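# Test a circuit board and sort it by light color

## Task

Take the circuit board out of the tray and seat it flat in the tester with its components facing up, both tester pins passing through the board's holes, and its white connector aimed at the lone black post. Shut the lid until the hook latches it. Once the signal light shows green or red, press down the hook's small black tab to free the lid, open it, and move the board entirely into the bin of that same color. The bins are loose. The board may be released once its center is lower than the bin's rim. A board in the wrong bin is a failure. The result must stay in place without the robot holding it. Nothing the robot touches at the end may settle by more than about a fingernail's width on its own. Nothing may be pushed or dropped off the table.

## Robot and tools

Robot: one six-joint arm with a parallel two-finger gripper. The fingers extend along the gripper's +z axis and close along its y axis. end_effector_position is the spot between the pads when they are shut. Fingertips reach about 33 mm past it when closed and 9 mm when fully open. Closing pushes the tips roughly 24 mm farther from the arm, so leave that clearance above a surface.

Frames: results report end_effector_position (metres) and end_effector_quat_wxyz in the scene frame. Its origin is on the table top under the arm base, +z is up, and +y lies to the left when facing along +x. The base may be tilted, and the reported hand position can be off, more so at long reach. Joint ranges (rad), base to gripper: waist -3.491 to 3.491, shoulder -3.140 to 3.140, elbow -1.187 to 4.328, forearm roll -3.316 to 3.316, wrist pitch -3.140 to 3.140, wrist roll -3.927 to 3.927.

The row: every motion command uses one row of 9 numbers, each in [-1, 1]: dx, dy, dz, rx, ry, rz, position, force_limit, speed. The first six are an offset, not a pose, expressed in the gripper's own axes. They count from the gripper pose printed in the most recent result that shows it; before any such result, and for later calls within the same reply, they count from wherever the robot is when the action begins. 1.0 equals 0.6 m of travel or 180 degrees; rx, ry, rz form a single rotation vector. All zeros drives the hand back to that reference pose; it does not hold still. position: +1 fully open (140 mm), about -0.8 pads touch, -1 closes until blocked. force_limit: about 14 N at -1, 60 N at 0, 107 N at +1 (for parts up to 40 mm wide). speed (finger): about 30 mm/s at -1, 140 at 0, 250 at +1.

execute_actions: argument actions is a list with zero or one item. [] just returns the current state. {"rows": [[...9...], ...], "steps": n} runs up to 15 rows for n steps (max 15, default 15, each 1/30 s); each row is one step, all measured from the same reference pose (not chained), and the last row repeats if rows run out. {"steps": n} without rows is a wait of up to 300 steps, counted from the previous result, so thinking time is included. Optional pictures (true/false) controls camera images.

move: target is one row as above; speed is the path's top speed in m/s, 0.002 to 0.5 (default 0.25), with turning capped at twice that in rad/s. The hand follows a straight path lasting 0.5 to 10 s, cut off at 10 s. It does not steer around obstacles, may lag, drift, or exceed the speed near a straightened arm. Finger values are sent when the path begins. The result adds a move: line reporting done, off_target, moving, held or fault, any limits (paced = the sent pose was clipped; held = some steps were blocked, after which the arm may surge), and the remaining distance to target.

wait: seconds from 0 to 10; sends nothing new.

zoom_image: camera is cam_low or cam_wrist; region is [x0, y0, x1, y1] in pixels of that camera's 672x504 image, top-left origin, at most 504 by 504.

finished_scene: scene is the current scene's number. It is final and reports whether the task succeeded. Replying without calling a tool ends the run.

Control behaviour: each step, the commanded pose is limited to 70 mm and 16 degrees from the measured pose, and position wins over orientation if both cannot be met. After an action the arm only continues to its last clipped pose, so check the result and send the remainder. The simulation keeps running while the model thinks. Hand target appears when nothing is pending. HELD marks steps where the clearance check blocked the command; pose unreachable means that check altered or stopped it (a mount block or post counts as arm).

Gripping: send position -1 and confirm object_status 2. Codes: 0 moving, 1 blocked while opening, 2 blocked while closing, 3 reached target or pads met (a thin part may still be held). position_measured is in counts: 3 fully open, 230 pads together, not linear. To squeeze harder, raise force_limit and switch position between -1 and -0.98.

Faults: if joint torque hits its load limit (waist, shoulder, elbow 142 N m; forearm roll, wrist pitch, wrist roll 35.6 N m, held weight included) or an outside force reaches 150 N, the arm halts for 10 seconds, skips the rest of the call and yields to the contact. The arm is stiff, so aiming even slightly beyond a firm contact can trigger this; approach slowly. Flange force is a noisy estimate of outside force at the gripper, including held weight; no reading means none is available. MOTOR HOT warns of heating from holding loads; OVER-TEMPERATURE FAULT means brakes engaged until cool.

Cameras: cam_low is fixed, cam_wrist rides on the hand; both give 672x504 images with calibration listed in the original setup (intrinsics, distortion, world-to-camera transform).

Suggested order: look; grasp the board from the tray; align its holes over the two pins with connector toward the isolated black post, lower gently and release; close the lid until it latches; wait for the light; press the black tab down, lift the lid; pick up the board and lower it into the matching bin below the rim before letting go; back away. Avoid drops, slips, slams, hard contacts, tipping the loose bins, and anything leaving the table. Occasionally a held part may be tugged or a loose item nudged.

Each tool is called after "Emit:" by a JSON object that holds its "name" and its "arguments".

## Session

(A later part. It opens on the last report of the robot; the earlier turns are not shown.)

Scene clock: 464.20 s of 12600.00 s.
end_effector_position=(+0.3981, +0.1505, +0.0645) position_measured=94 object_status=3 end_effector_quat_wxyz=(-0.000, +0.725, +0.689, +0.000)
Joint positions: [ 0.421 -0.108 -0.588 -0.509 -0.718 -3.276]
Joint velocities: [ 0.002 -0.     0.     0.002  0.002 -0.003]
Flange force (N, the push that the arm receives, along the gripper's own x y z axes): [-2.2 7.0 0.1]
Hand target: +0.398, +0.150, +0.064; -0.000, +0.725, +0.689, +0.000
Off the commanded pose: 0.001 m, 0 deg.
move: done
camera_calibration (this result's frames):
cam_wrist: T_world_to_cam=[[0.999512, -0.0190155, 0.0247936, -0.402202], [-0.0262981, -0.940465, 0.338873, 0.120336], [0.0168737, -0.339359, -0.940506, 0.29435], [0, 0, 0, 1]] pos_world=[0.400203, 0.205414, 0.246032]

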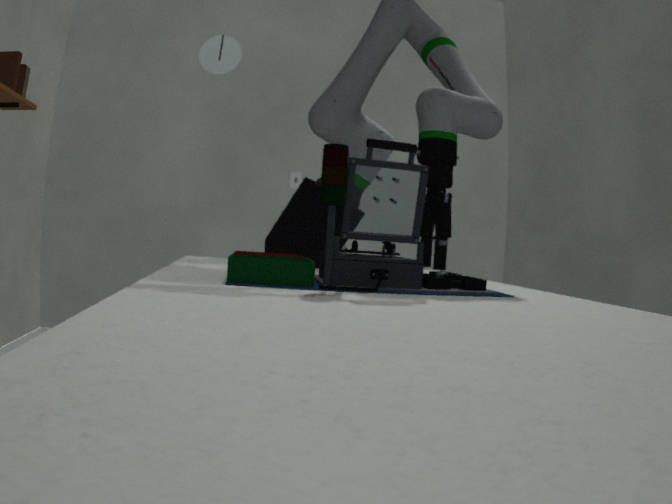

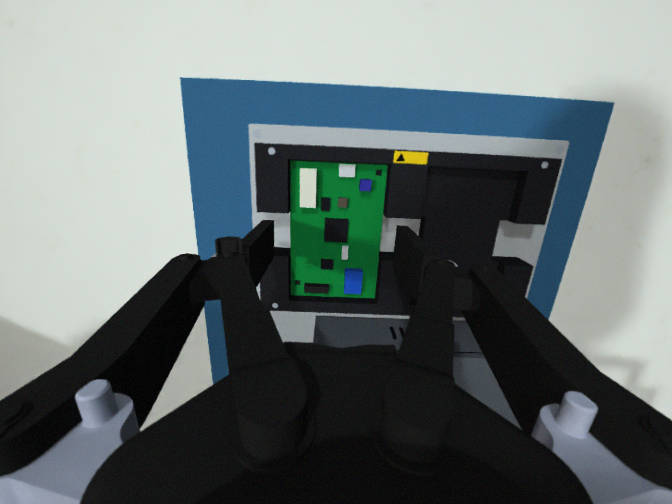

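Emit:
{"name": "move", "arguments": {"target": [0.0003, 0.0013, 0.0367, 0, 0, 0, 0.28, -0.2, -0.5], "speed": 0.06}}

Emit:
{"name": "move", "arguments": {"target": [0, 0, 0, 0, 0, 0, -1, -0.2, -0.6], "speed": 0.05}}

Scene clock: 512.07 s of 12600.00 s.
end_effector_position=(+0.3989, +0.1507, +0.0424) position_measured=94 object_status=3 end_effector_quat_wxyz=(-0.000, +0.725, +0.689, +0.000)
Joint positions: [ 0.438 -0.052 -0.584 -0.534 -0.665 -3.255]
Joint velocities: [-0.003  0.001  0.002 -0.001  0.001  0.001]
Flange force (N, the push that the arm receives, along the gripper's own x y z axes): [-1.0 5.2 2.0]
Hand target: +0.399, +0.151, +0.042; -0.000, +0.725, +0.689, +0.000
Off the commanded pose: 0.000 m, 0 deg.
After step 90, 44.10 s passed at rest.
move: done
camera_calibration (this result's frames):
cam_wrist: T_world_to_cam=[[0.999514, -0.0189133, 0.0247712, -0.402428], [-0.0261928, -0.940498, 0.338787, 0.127993], [0.0168896, -0.339272, -0.940537, 0.273692], [0, 0, 0, 1]] pos_world=[0.400963, 0.205622, 0.224024]

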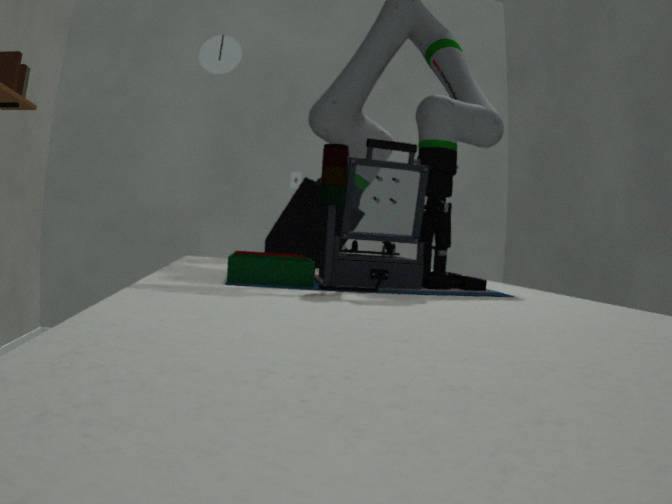

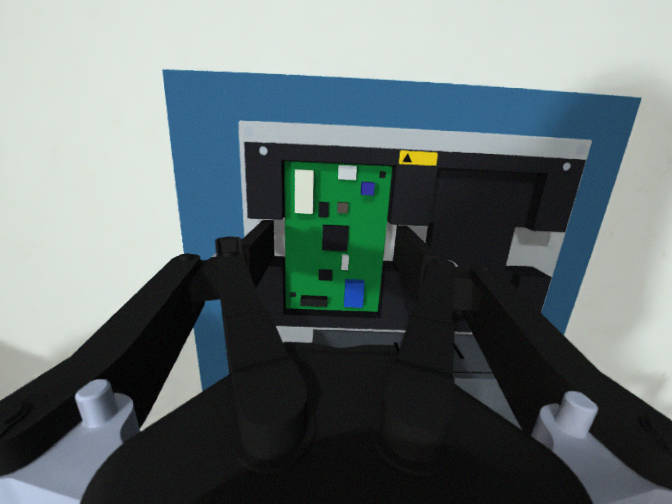

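Scene clock: 512.57 s of 12600.00 s.
end_effector_position=(+0.3989, +0.1507, +0.0425) position_measured=124 object_status=2 end_effector_quat_wxyz=(-0.000, +0.725, +0.689, +0.001)
Joint positions: [ 0.438 -0.052 -0.584 -0.534 -0.665 -3.255]
Joint velocities: [-0.001  0.     0.001 -0.002  0.    -0.   ]
Flange force (N, the push that the arm receives, along the gripper's own x y z axes): [-0.4 -2.2 -36.9]
Hand target: +0.399, +0.151, +0.042; -0.000, +0.725, +0.689, +0.000
Off the commanded pose: 0.000 m, 0 deg.
move: done
camera_calibration (this result's frames):
cam_wrist: T_world_to_cam=[[0.999513, -0.0188961, 0.0248198, -0.40247], [-0.0261927, -0.940508, 0.338759, 0.128017], [0.016942, -0.339244, -0.940546, 0.273679], [0, 0, 0, 1]] pos_world=[0.40099, 0.20564, 0.224029]

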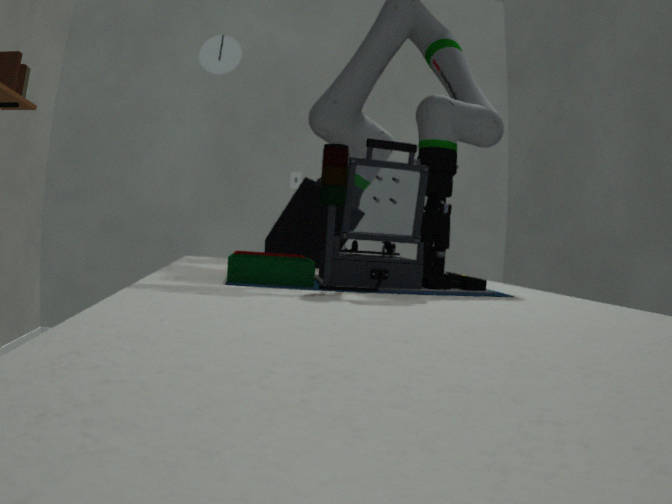

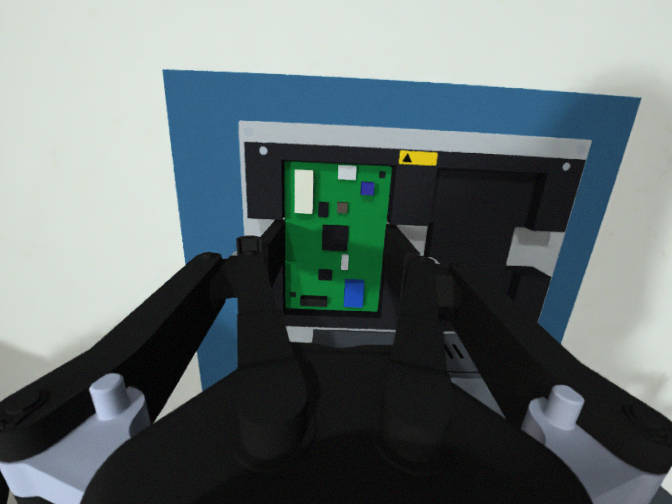

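Emit:
{"name": "move", "arguments": {"target": [0, 0, -0.035, 0, 0, 0, -1, -0.2, -0.6], "speed": 0.05}}

Scene clock: 519.70 s of 12600.00 s.
end_effector_position=(+0.3989, +0.1506, +0.0634) position_measured=125 object_status=2 end_effector_quat_wxyz=(-0.000, +0.725, +0.689, +0.000)
Joint positions: [ 0.422 -0.104 -0.586 -0.51  -0.716 -3.275]
Joint velocities: [-0.001 -0.002  0.    -0.003 -0.001 -0.   ]
Flange force (N, the push that the arm receives, along the gripper's own x y z axes): [-4.1 7.0 3.2]
Hand target: +0.399, +0.151, +0.063; -0.000, +0.725, +0.689, +0.001
Off the commanded pose: 0.000 m, 0 deg.
After step 90, 3.37 s passed at rest.
move: done
camera_calibration (this result's frames):
cam_wrist: T_world_to_cam=[[0.999511, -0.0190009, 0.0248207, -0.402983], [-0.0262933, -0.940471, 0.338856, 0.12085], [0.0169046, -0.339343, -0.940511, 0.293414], [0, 0, 0, 1]] pos_world=[0.401003, 0.205567, 0.24501]

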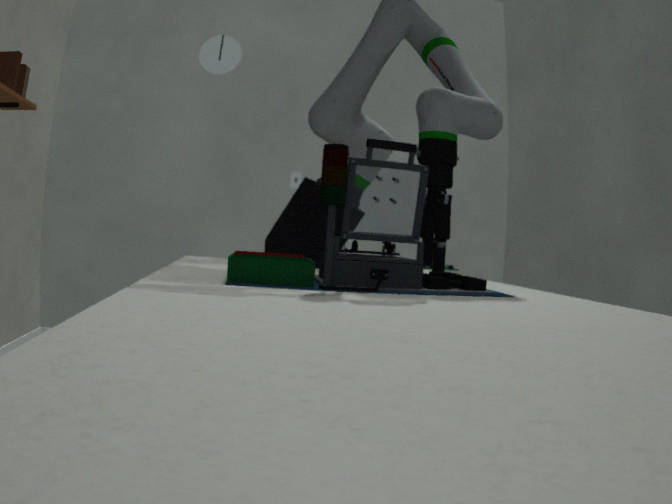

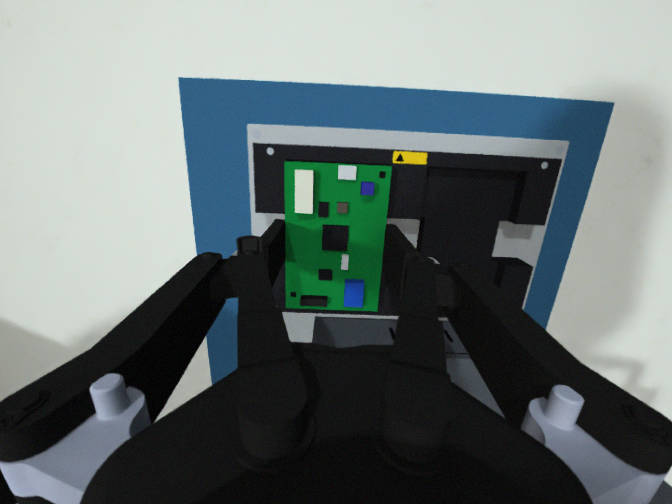

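Emit:
{"name": "zoom_image", "arguments": {"camera": "cam_wrist", "region": [355, 155, 405, 205]}}

Emit:
{"name": "zoom_image", "arguments": {"camera": "cam_wrist", "region": [275, 270, 325, 320]}}

Emit:
{"name": "zoom_image", "arguments": {"camera": "cam_wrist", "region": [255, 150, 415, 320]}}

Emit:
{"name": "zoom_image", "arguments": {"camera": "cam_low", "region": [410, 235, 490, 295]}}

Region (355, 155, 405, 205) of cam_wrist's 672x504 image, scaled by 10.080, with more detail than that image has.

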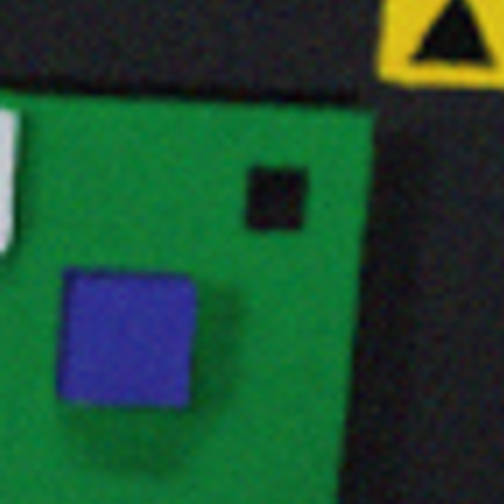

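Region (275, 270, 325, 320) of cam_wrist's 672x504 image, scaled by 10.080, with more detail than that image has.

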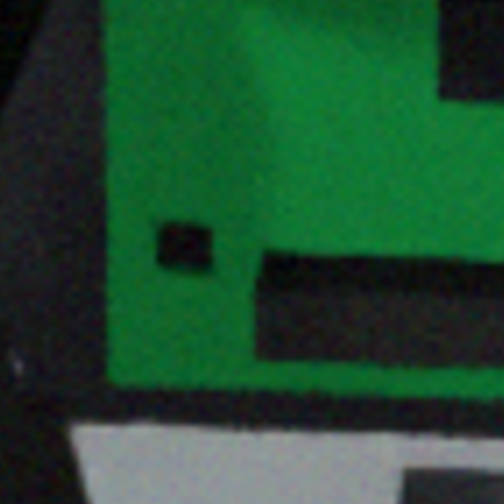

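Region (255, 150, 415, 320) of cam_wrist's 672x504 image, scaled by 2.965, with more detail than that image has; it fills the left 474 columns of this view, and the rest is white.

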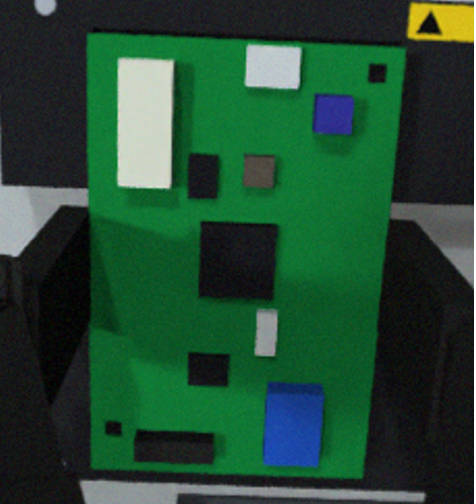

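Region (410, 235, 490, 295) of cam_low's 672x504 image, scaled by 6.300, with more detail than that image has; it fills the top 378 rows of this view, and the rest is white.

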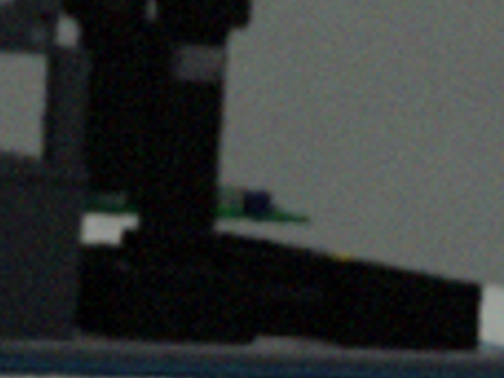

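Emit:
{"name": "move", "arguments": {"target": [-0.0367, 0.0333, -0.1243, 0, 0, 0, -1, -0.2, -0.6], "speed": 0.2}}

Emit:
{"name": "move", "arguments": {"target": [-0.2481, 0.0656, 0, 0, 0, 0, -1, -0.2, -0.6], "speed": 0.25}}

Emit:
{"name": "move", "arguments": {"target": [0, 0, 0.0333, 0, 0, 0, -1, -0.2, -0.6], "speed": 0.08}}

Scene clock: 574.63 s of 12600.00 s.
end_effector_position=(+0.4177, +0.1272, +0.1380) position_measured=125 object_status=2 end_effector_quat_wxyz=(+0.000, +0.725, +0.689, +0.000)
Joint positions: [ 0.253 -0.19  -0.506 -0.496 -0.937 -3.2  ]
Joint velocities: [-0.002  0.    -0.001 -0.002 -0.002  0.001]
Flange force (N, the push that the arm receives, along the gripper's own x y z axes): [-2.5 4.4 -0.5]
Hand target: +0.418, +0.127, +0.138; +0.000, +0.725, +0.689, +0.000
Off the commanded pose: 0.000 m, 0 deg.
After step 90, 51.10 s passed at rest.
move: done
camera_calibration (this result's frames):
cam_wrist: T_world_to_cam=[[0.999506, -0.019384, 0.0247341, -0.423987], [-0.0266354, -0.940237, 0.339479, 0.074054], [0.0166754, -0.33997, -0.940288, 0.355404], [0, 0, 0, 1]] pos_world=[0.419824, 0.182236, 0.319529]

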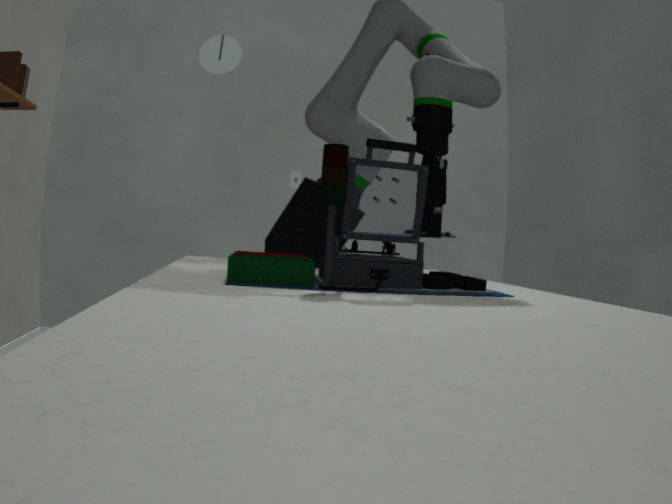

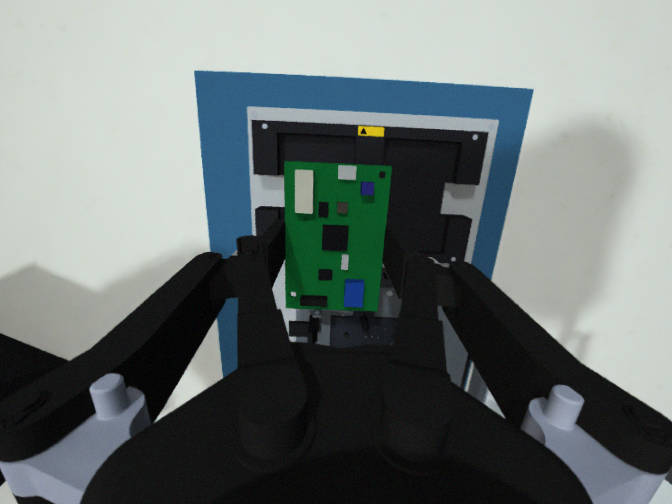

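Scene clock: 575.73 s of 12600.00 s.
end_effector_position=(+0.4487, -0.0238, +0.1376) position_measured=125 object_status=2 end_effector_quat_wxyz=(-0.000, +0.725, +0.689, -0.001)
Joint positions: [-0.16   0.104 -0.359 -0.611 -1.017 -2.715]
Joint velocities: [-0.     0.002  0.     0.    -0.001  0.001]
Flange force (N, the push that the arm receives, along the gripper's own x y z axes): [1.0 0.7 0.6]
Hand target: +0.449, -0.024, +0.138; -0.000, +0.725, +0.689, -0.001
Off the commanded pose: 0.001 m, 0 deg.
move: done
camera_calibration (this result's frames):
cam_wrist: T_world_to_cam=[[0.999537, -0.0194465, 0.0234055, -0.457727], [-0.0262556, -0.939954, 0.340289, -0.067277], [0.0153826, -0.340746, -0.94003, 0.303708], [0, 0, 0, 1]] pos_world=[0.451077, 0.0313489, 0.319102]

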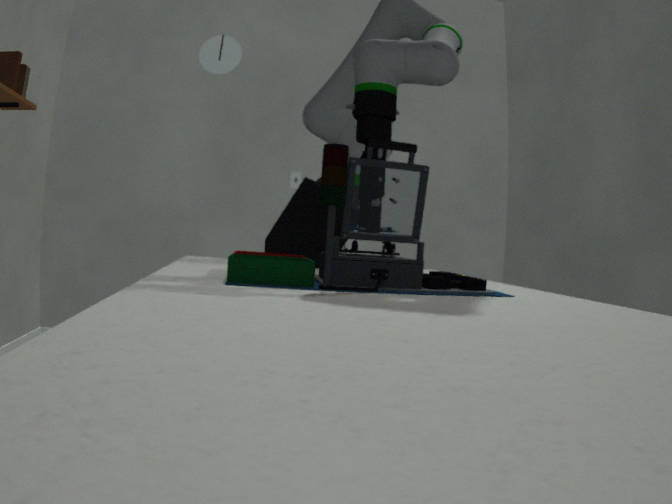

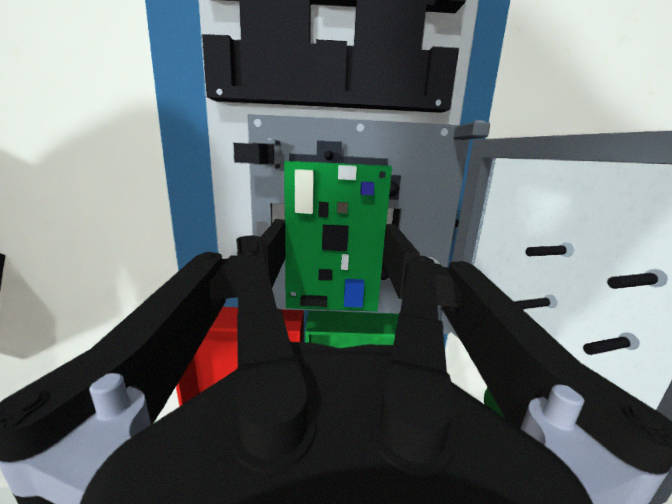

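Scene clock: 576.47 s of 12600.00 s.
end_effector_position=(+0.4487, -0.0238, +0.1177) position_measured=125 object_status=2 end_effector_quat_wxyz=(-0.000, +0.725, +0.689, -0.001)
Joint positions: [-0.138  0.135 -0.369 -0.626 -0.973 -2.706]
Joint velocities: [-0.     0.001  0.    -0.001  0.001  0.   ]
Flange force (N, the push that the arm receives, along the gripper's own x y z axes): [-2.2 3.2 1.6]
Hand target: +0.449, -0.024, +0.118; -0.000, +0.725, +0.689, -0.001
Off the commanded pose: 0.000 m, 0 deg.
move: done
camera_calibration (this result's frames):
cam_wrist: T_world_to_cam=[[0.999538, -0.0193284, 0.0234409, -0.457262], [-0.0261557, -0.939977, 0.340233, -0.0604687], [0.0154578, -0.340689, -0.940049, 0.284941], [0, 0, 0, 1]] pos_world=[0.451065, 0.0313989, 0.299151]

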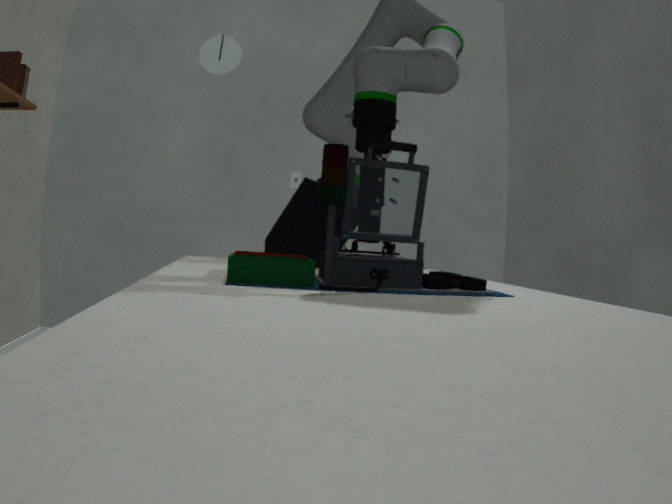

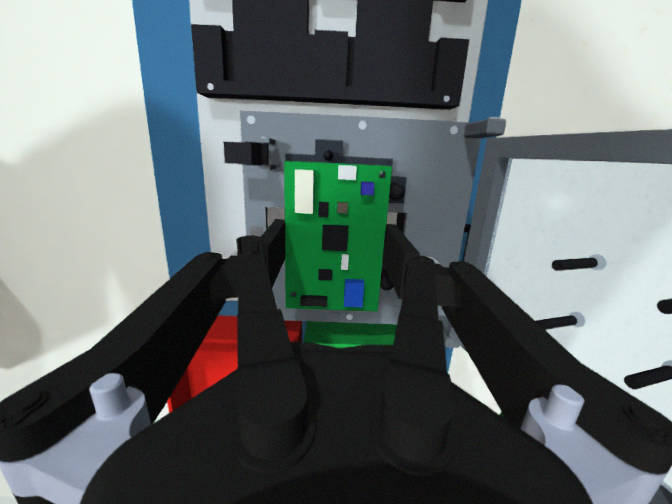

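Emit:
{"name": "zoom_image", "arguments": {"camera": "cam_wrist", "region": [355, 155, 405, 205]}}

Emit:
{"name": "zoom_image", "arguments": {"camera": "cam_wrist", "region": [275, 270, 325, 320]}}

Emit:
{"name": "zoom_image", "arguments": {"camera": "cam_wrist", "region": [300, 110, 380, 190]}}

Emit:
{"name": "zoom_image", "arguments": {"camera": "cam_low", "region": [325, 215, 425, 270]}}

Region (355, 155, 405, 205) of cam_wrist's 672x504 image, scaled by 10.080, with more detail than that image has.

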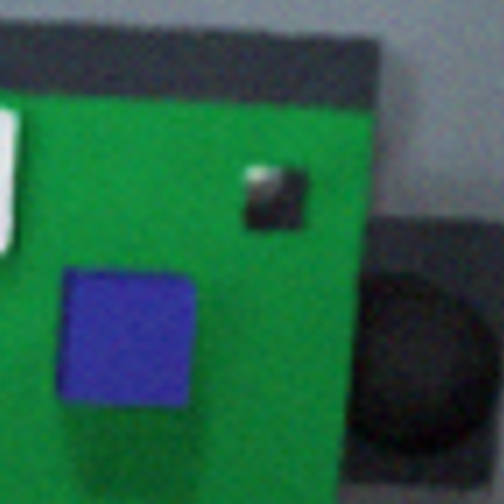

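Region (275, 270, 325, 320) of cam_wrist's 672x504 image, scaled by 10.080, with more detail than that image has.

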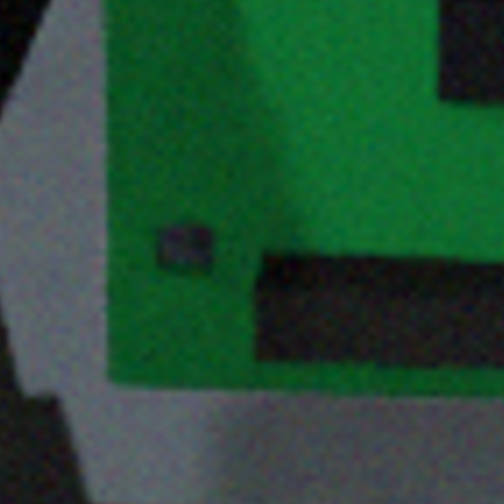

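Region (300, 110, 380, 190) of cam_wrist's 672x504 image, scaled by 6.300, with more detail than that image has.

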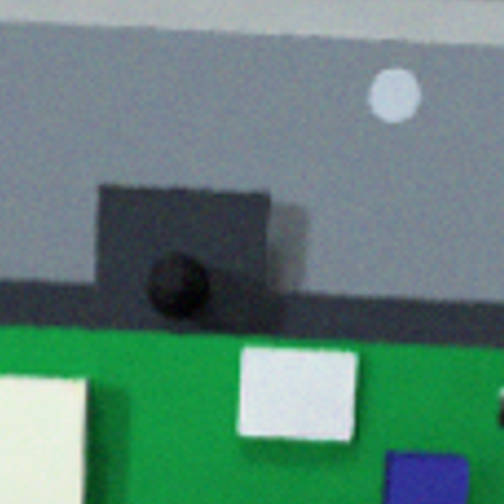

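Region (325, 215, 425, 270) of cam_low's 672x504 image, scaled by 5.040, with more detail than that image has; it fills the top 277 rows of this view, and the rest is white.

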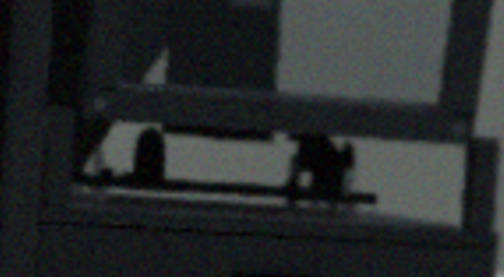

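Emit:
{"name": "move", "arguments": {"target": [0.00133, 0.00133, 0.017, 0, 0, 0, -1, -0.2, -0.6], "speed": 0.03}}

Emit:
{"name": "zoom_image", "arguments": {"camera": "cam_wrist", "region": [355, 155, 405, 205]}}

Emit:
{"name": "zoom_image", "arguments": {"camera": "cam_wrist", "region": [275, 270, 325, 320]}}

Emit:
{"name": "zoom_image", "arguments": {"camera": "cam_wrist", "region": [300, 110, 380, 190]}}

Emit:
{"name": "zoom_image", "arguments": {"camera": "cam_low", "region": [325, 215, 425, 270]}}

Scene clock: 607.17 s of 12600.00 s.
end_effector_position=(+0.4495, -0.0230, +0.1075) position_measured=125 object_status=2 end_effector_quat_wxyz=(-0.000, +0.725, +0.689, -0.001)
Joint positions: [-0.125  0.151 -0.372 -0.634 -0.95  -2.703]
Joint velocities: [ 0.     0.001 -0.     0.001  0.001  0.   ]
Flange force (N, the push that the arm receives, along the gripper's own x y z axes): [-1.1 1.6 -0.9]
Hand target: +0.450, -0.023, +0.107; -0.000, +0.725, +0.689, -0.001
Off the commanded pose: 0.000 m, 0 deg.
After step 90, 27.00 s passed at rest.
move: done
camera_calibration (this result's frames):
cam_wrist: T_world_to_cam=[[0.999539, -0.0192685, 0.0234632, -0.457847], [-0.0261064, -0.93999, 0.340202, -0.0562663], [0.0155, -0.340658, -0.94006, 0.275617], [0, 0, 0, 1]] pos_world=[0.451895, 0.0321792, 0.288981]

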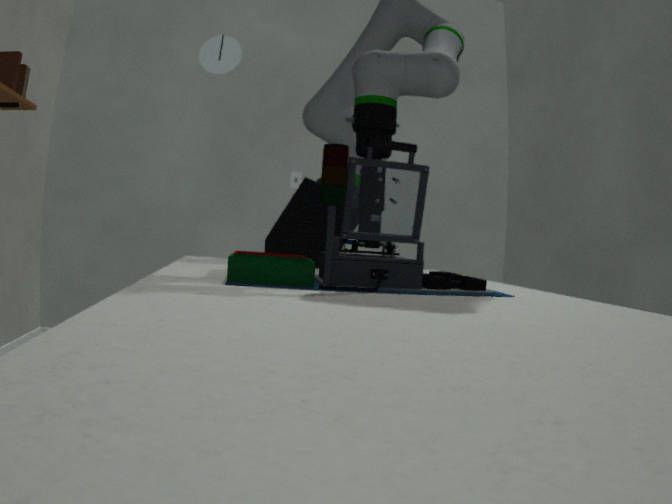

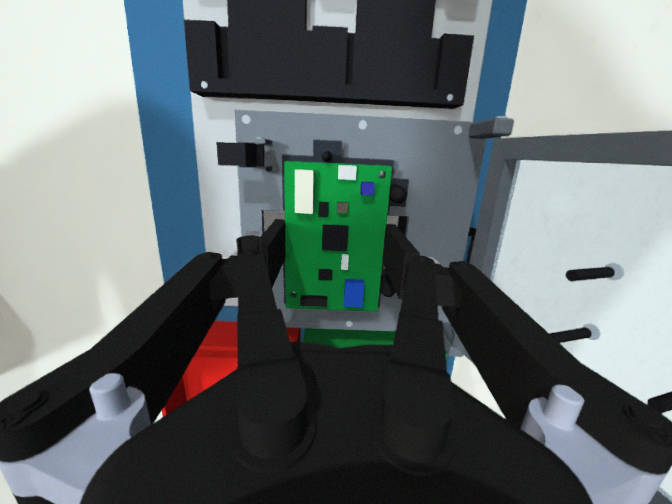

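Region (355, 155, 405, 205) of cam_wrist's 672x504 image, scaled by 10.080, with more detail than that image has.

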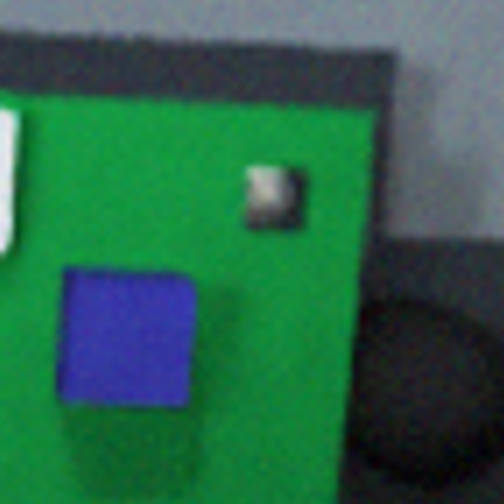

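Region (275, 270, 325, 320) of cam_wrist's 672x504 image, scaled by 10.080, with more detail than that image has.

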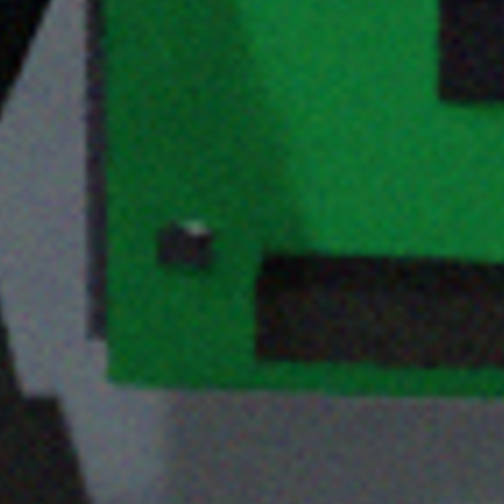

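Region (300, 110, 380, 190) of cam_wrist's 672x504 image, scaled by 6.300, with more detail than that image has.

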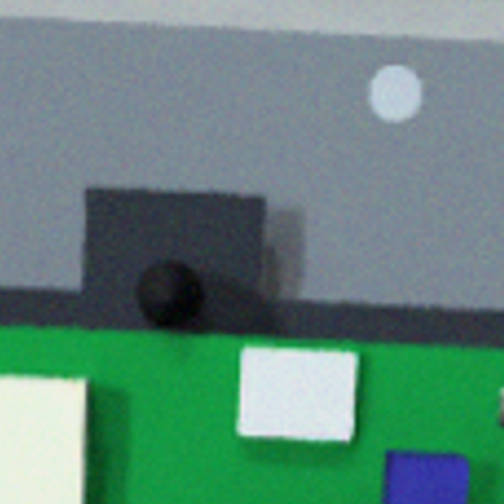

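Region (325, 215, 425, 270) of cam_low's 672x504 image, scaled by 5.040, with more detail than that image has; it fills the top 277 rows of this view, and the rest is white.

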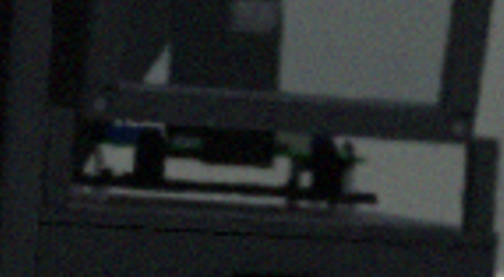

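Emit:
{"name": "move", "arguments": {"target": [0, 0, 0.0125, 0, 0, 0, -1, -0.2, -0.6], "speed": 0.012}}

Emit:
{"name": "zoom_image", "arguments": {"camera": "cam_wrist", "region": [355, 155, 405, 205]}}

Emit:
{"name": "zoom_image", "arguments": {"camera": "cam_wrist", "region": [275, 270, 325, 320]}}

Emit:
{"name": "zoom_image", "arguments": {"camera": "cam_low", "region": [325, 215, 425, 270]}}

Scene clock: 620.93 s of 12600.00 s.
end_effector_position=(+0.4495, -0.0230, +0.1000) position_measured=125 object_status=2 end_effector_quat_wxyz=(-0.000, +0.725, +0.689, -0.000)
Joint positions: [-0.117  0.164 -0.374 -0.641 -0.934 -2.698]
Joint velocities: [0.    0.001 0.002 0.    0.001 0.   ]
Flange force (N, the push that the arm receives, along the gripper's own x y z axes): [-6.0 4.9 -0.1]
Hand target: +0.450, -0.023, +0.100; -0.000, +0.725, +0.689, -0.000
Off the commanded pose: 0.000 m, 0 deg.
After step 90, 9.93 s passed at rest.
move: done
camera_calibration (this result's frames):
cam_wrist: T_world_to_cam=[[0.999539, -0.0192244, 0.0234828, -0.457677], [-0.0260714, -0.939997, 0.340186, -0.0537165], [0.0155339, -0.340642, -0.940065, 0.268576], [0, 0, 0, 1]] pos_world=[0.451893, 0.0321965, 0.2815]

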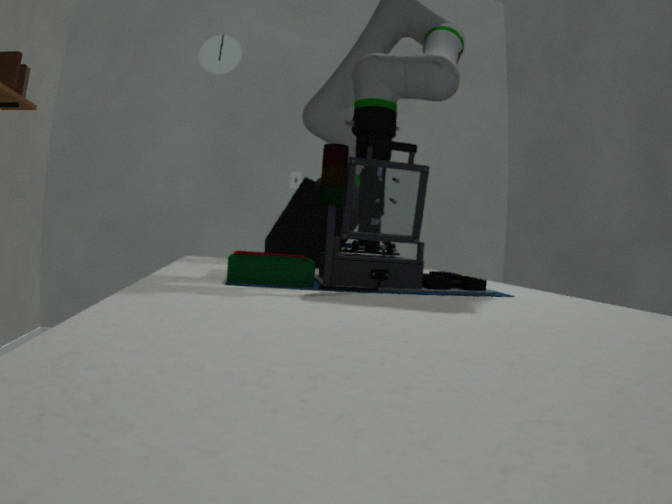

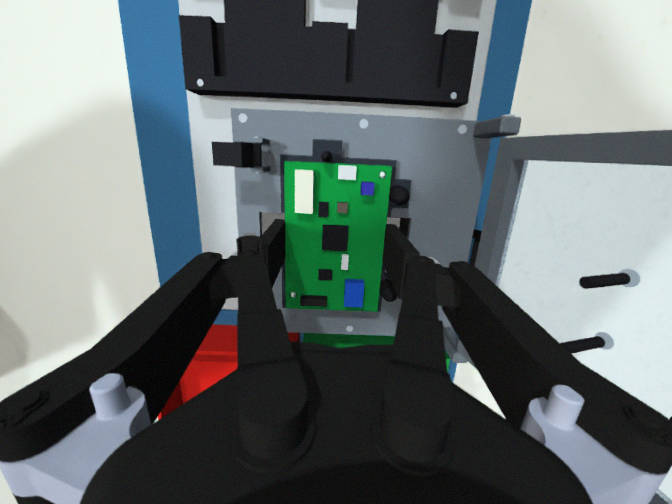

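Region (355, 155, 405, 205) of cam_wrist's 672x504 image, scaled by 10.080, with more detail than that image has.

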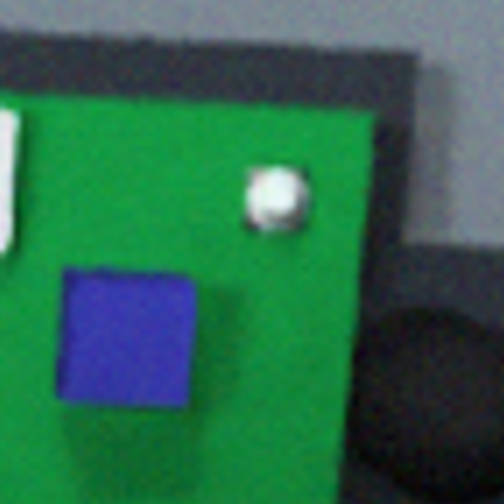

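Region (275, 270, 325, 320) of cam_wrist's 672x504 image, scaled by 10.080, with more detail than that image has.

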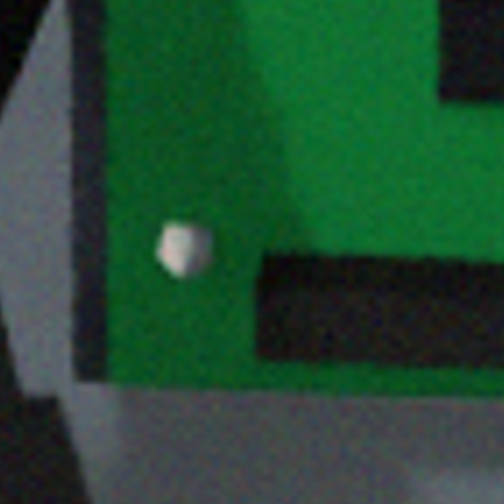

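Region (325, 215, 425, 270) of cam_low's 672x504 image, scaled by 5.040, with more detail than that image has; it fills the top 277 rows of this view, and the rest is white.

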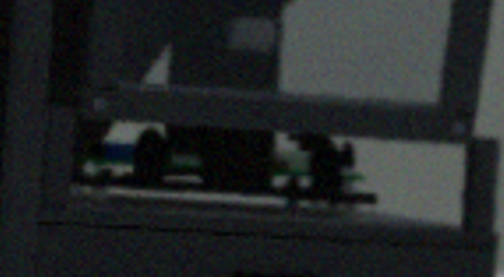

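Emit:
{"name": "execute_actions", "arguments": {"actions": [{"rows": [[0,0,0.0004,0,0,0,-1,-0.2,-0.6],[0,0,0.0008,0,0,0,-1,-0.2,-0.6],[0,0,0.0012,0,0,0,-1,-0.2,-0.6],[0,0,0.0016,0,0,0,-1,-0.2,-0.6],[0,0,0.002,0,0,0,-1,-0.2,-0.6],[0,0,0.0024,0,0,0,-1,-0.2,-0.6],[0,0,0.0028,0,0,0,-1,-0.2,-0.6],[0,0,0.0032,0,0,0,-1,-0.2,-0.6],[0,0,0.0036,0,0,0,-1,-0.2,-0.6],[0,0,0.004,0,0,0,-1,-0.2,-0.6],[0,0,0.0042,0,0,0,-1,-0.2,-0.6]], "steps": 15}]}}

Emit:
{"name": "zoom_image", "arguments": {"camera": "cam_low", "region": [325, 215, 425, 270]}}

Emit:
{"name": "zoom_image", "arguments": {"camera": "cam_wrist", "region": [275, 270, 325, 320]}}

Scene clock: 637.00 s of 12600.00 s.
end_effector_position=(+0.4495, -0.0230, +0.0975) position_measured=125 object_status=2 end_effector_quat_wxyz=(-0.000, +0.725, +0.689, -0.000)
Joint positions: [-0.115  0.168 -0.375 -0.643 -0.929 -2.697]
Joint velocities: [0.002 0.    0.    0.    0.001 0.   ]
Flange force (N, the push that the arm receives, along the gripper's own x y z axes): [-2.9 4.4 0.4]
Hand target: +0.450, -0.023, +0.097; -0.000, +0.725, +0.689, -0.000
Off the commanded pose: 0.000 m, 0 deg.
Steps of this call (steps 1 to 90: nothing new was sent; then 12.57 s passed at rest; steps 91 to 105: all 15 steps of this action). Readings (end_effector_position | what the end effector reports):
91: (+0.4495, -0.0230, +0.1000) | position_measured=125 object_status=2
92: (+0.4495, -0.0230, +0.0999) | position_measured=125 object_status=2
94: (+0.4495, -0.0230, +0.0995) | position_measured=125 object_status=2
98: (+0.4495, -0.0230, +0.0986) | position_measured=125 object_status=2
105: the state above
camera_calibration (this result's frames):
cam_wrist: T_world_to_cam=[[0.99954, -0.0192102, 0.0234784, -0.457614], [-0.0260565, -0.94, 0.340178, -0.0528671], [0.0155348, -0.340634, -0.940068, 0.266236], [0, 0, 0, 1]] pos_world=[0.45189, 0.032203, 0.279008]

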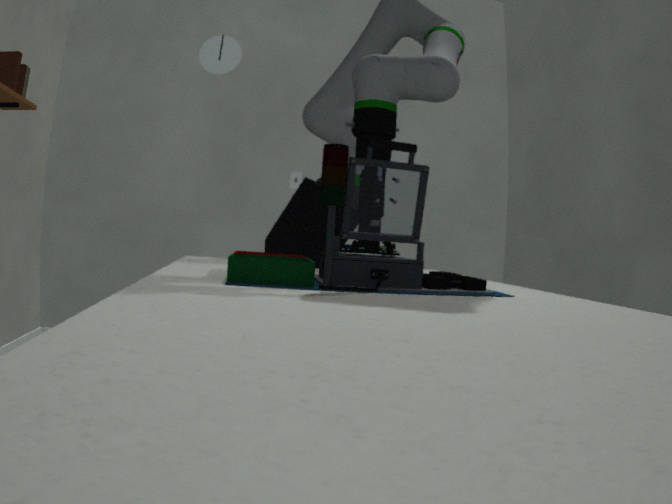

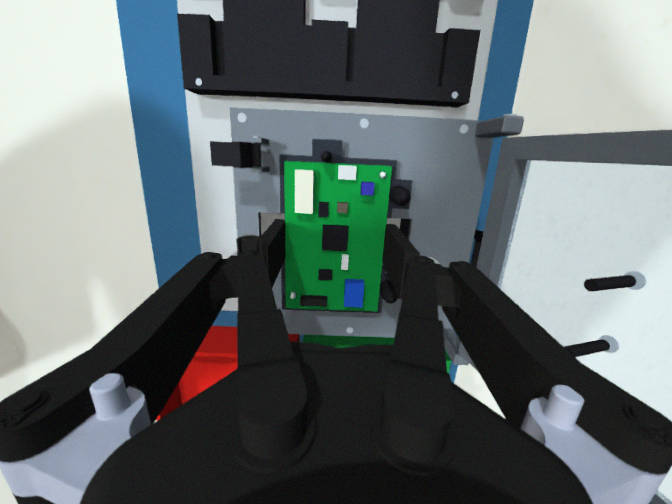

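Region (325, 215, 425, 270) of cam_low's 672x504 image, scaled by 5.040, with more detail than that image has; it fills the top 277 rows of this view, and the rest is white.

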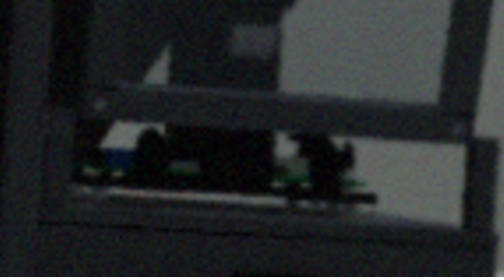

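Region (275, 270, 325, 320) of cam_wrist's 672x504 image, scaled by 10.080, with more detail than that image has.

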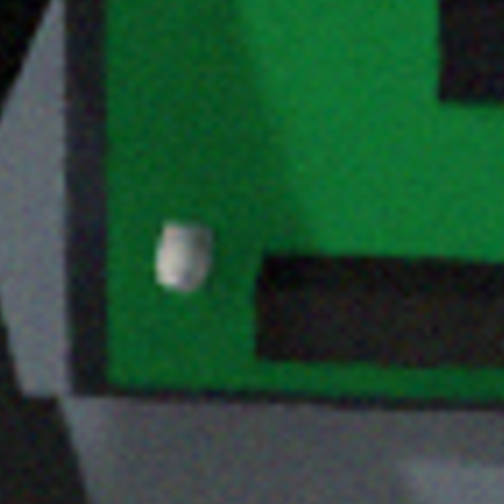

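Emit:
{"name": "execute_actions", "arguments": {"actions": [{"rows": [[0,0,0.0003,0,0,0,-1,-0.2,-0.6],[0,0,0.0006,0,0,0,-1,-0.2,-0.6],[0,0,0.0009,0,0,0,-1,-0.2,-0.6],[0,0,0.0012,0,0,0,-1,-0.2,-0.6],[0,0,0.0012,0,0,0,-1,-0.2,-0.6],[0,0,0.0012,0,0,0,-1,-0.2,-0.6],[0,0,0.0012,0,0,0,0.25,-0.2,-0.6]], "steps": 15}], "pictures": false}}

Emit:
{"name": "move", "arguments": {"target": [0, 0, -0.07, 0, 0, 0, 0.25, -0.2, -0.6], "speed": 0.12}}

Emit:
{"name": "zoom_image", "arguments": {"camera": "cam_wrist", "region": [225, 120, 415, 310]}}

Emit:
{"name": "zoom_image", "arguments": {"camera": "cam_low", "region": [325, 215, 425, 270]}}

Scene clock: 757.50 s of 12600.00 s.
end_effector_position=(+0.4495, -0.0229, +0.0967) position_measured=98 object_status=0 end_effector_quat_wxyz=(-0.000, +0.725, +0.689, -0.000)
Joint positions: [-0.114  0.17  -0.375 -0.644 -0.927 -2.696]
Joint velocities: [-0.002 -0.     0.001  0.     0.    -0.   ]
Flange force (N, the push that the arm receives, along the gripper's own x y z axes): [-2.2 3.3 0.3]
Hand target: +0.450, -0.023, +0.097; -0.000, +0.725, +0.689, -0.000
Off the commanded pose: 0.000 m, 0 deg.
Steps of this call (steps 1 to 90: nothing new was sent; then 117.00 s passed at rest; steps 91 to 105: all 15 steps of this action). Readings (end_effector_position | what the end effector reports):
91: (+0.4495, -0.0230, +0.0975) | position_measured=125 object_status=2
92: (+0.4495, -0.0230, +0.0974) | position_measured=125 object_status=2
94: (+0.4495, -0.0230, +0.0971) | position_measured=125 object_status=2
98: (+0.4495, -0.0229, +0.0968) | position_measured=125 object_status=0
105: the state above

Scene clock: 758.50 s of 12600.00 s.
end_effector_position=(+0.4495, -0.0231, +0.1387) position_measured=98 object_status=3 end_effector_quat_wxyz=(-0.000, +0.725, +0.689, -0.001)
Joint positions: [-0.159  0.102 -0.357 -0.609 -1.02  -2.718]
Joint velocities: [ 0.    -0.001  0.001  0.001 -0.001 -0.   ]
Flange force (N, the push that the arm receives, along the gripper's own x y z axes): [-4.5 5.1 1.1]
Hand target: +0.450, -0.023, +0.139; -0.000, +0.725, +0.689, -0.001
Off the commanded pose: 0.000 m, 0 deg.
move: done
camera_calibration (this result's frames):
cam_wrist: T_world_to_cam=[[0.999536, -0.0195564, 0.0233504, -0.458526], [-0.026339, -0.939979, 0.340213, -0.0668552], [0.0152956, -0.340671, -0.940058, 0.305039], [0, 0, 0, 1]] pos_world=[0.451887, 0.032108, 0.320206]

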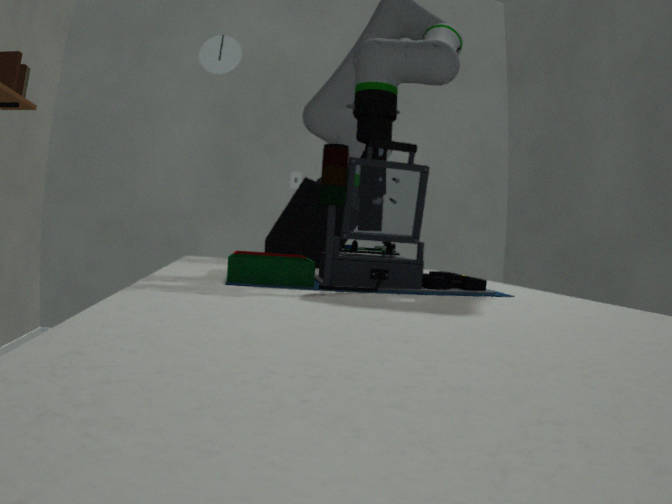

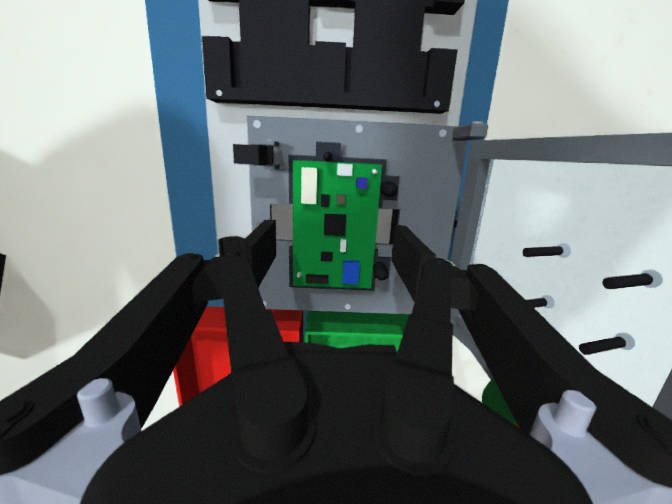

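Region (225, 120, 415, 310) of cam_wrist's 672x504 image, scaled by 2.653, with more detail than that image has.

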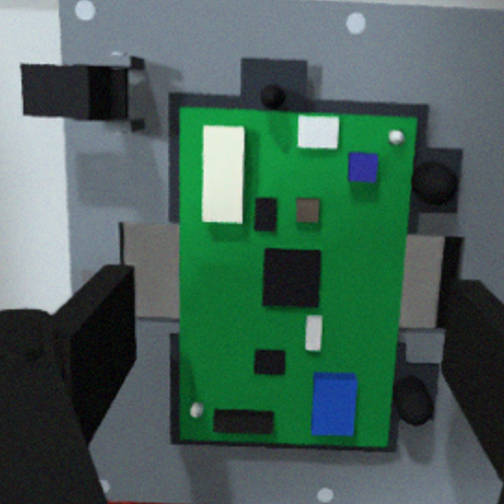

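Region (325, 215, 425, 270) of cam_low's 672x504 image, scaled by 5.040, with more detail than that image has; it fills the top 277 rows of this view, and the rest is white.

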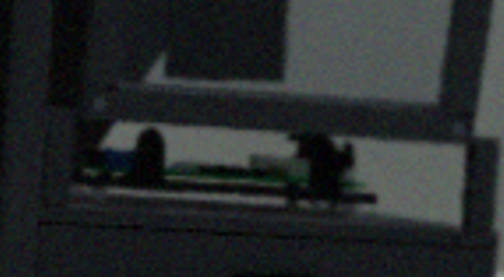

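Emit:
{"name": "execute_actions", "arguments": {"actions": []}}

Scene clock: 793.43 s of 12600.00 s.
end_effector_position=(+0.4495, -0.0231, +0.1388) position_measured=98 object_status=3 end_effector_quat_wxyz=(-0.000, +0.725, +0.689, -0.001)
Joint positions: [-0.159  0.102 -0.357 -0.609 -1.02  -2.718]
Joint velocities: [-0.001  0.001 -0.    -0.001 -0.    -0.   ]
Flange force (N, the push that the arm receives, along the gripper's own x y z axes): [-0.7 2.5 0.3]
Hand target: +0.450, -0.023, +0.139; -0.000, +0.725, +0.689, -0.001
Off the commanded pose: 0.000 m, 0 deg.
Steps of this call (steps 1 to 90: nothing new was sent; then 31.93 s passed at rest). Readings (end_effector_position | what the end effector reports):
1: (+0.4495, -0.0231, +0.1387) | position_measured=98 object_status=3
2: (+0.4495, -0.0231, +0.1387) | position_measured=98 object_status=3
4: (+0.4495, -0.0231, +0.1388) | position_measured=98 object_status=3
8: (+0.4495, -0.0231, +0.1388) | position_measured=98 object_status=3
90: the state above
camera_calibration (this result's frames):
cam_wrist: T_world_to_cam=[[0.999535, -0.0195388, 0.0234052, -0.458555], [-0.0263412, -0.939975, 0.340225, -0.0668746], [0.0153527, -0.340684, -0.940053, 0.305061], [0, 0, 0, 1]] pos_world=[0.451897, 0.0321091, 0.320258]

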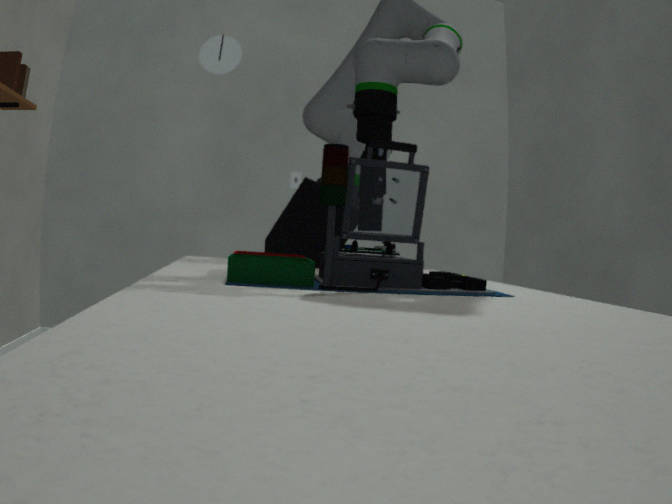

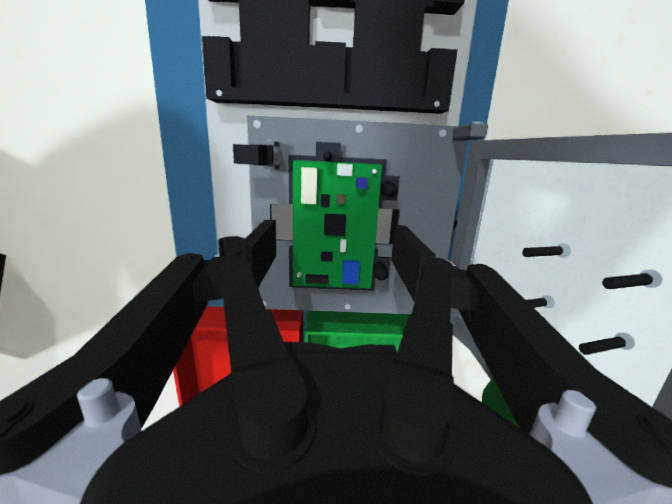

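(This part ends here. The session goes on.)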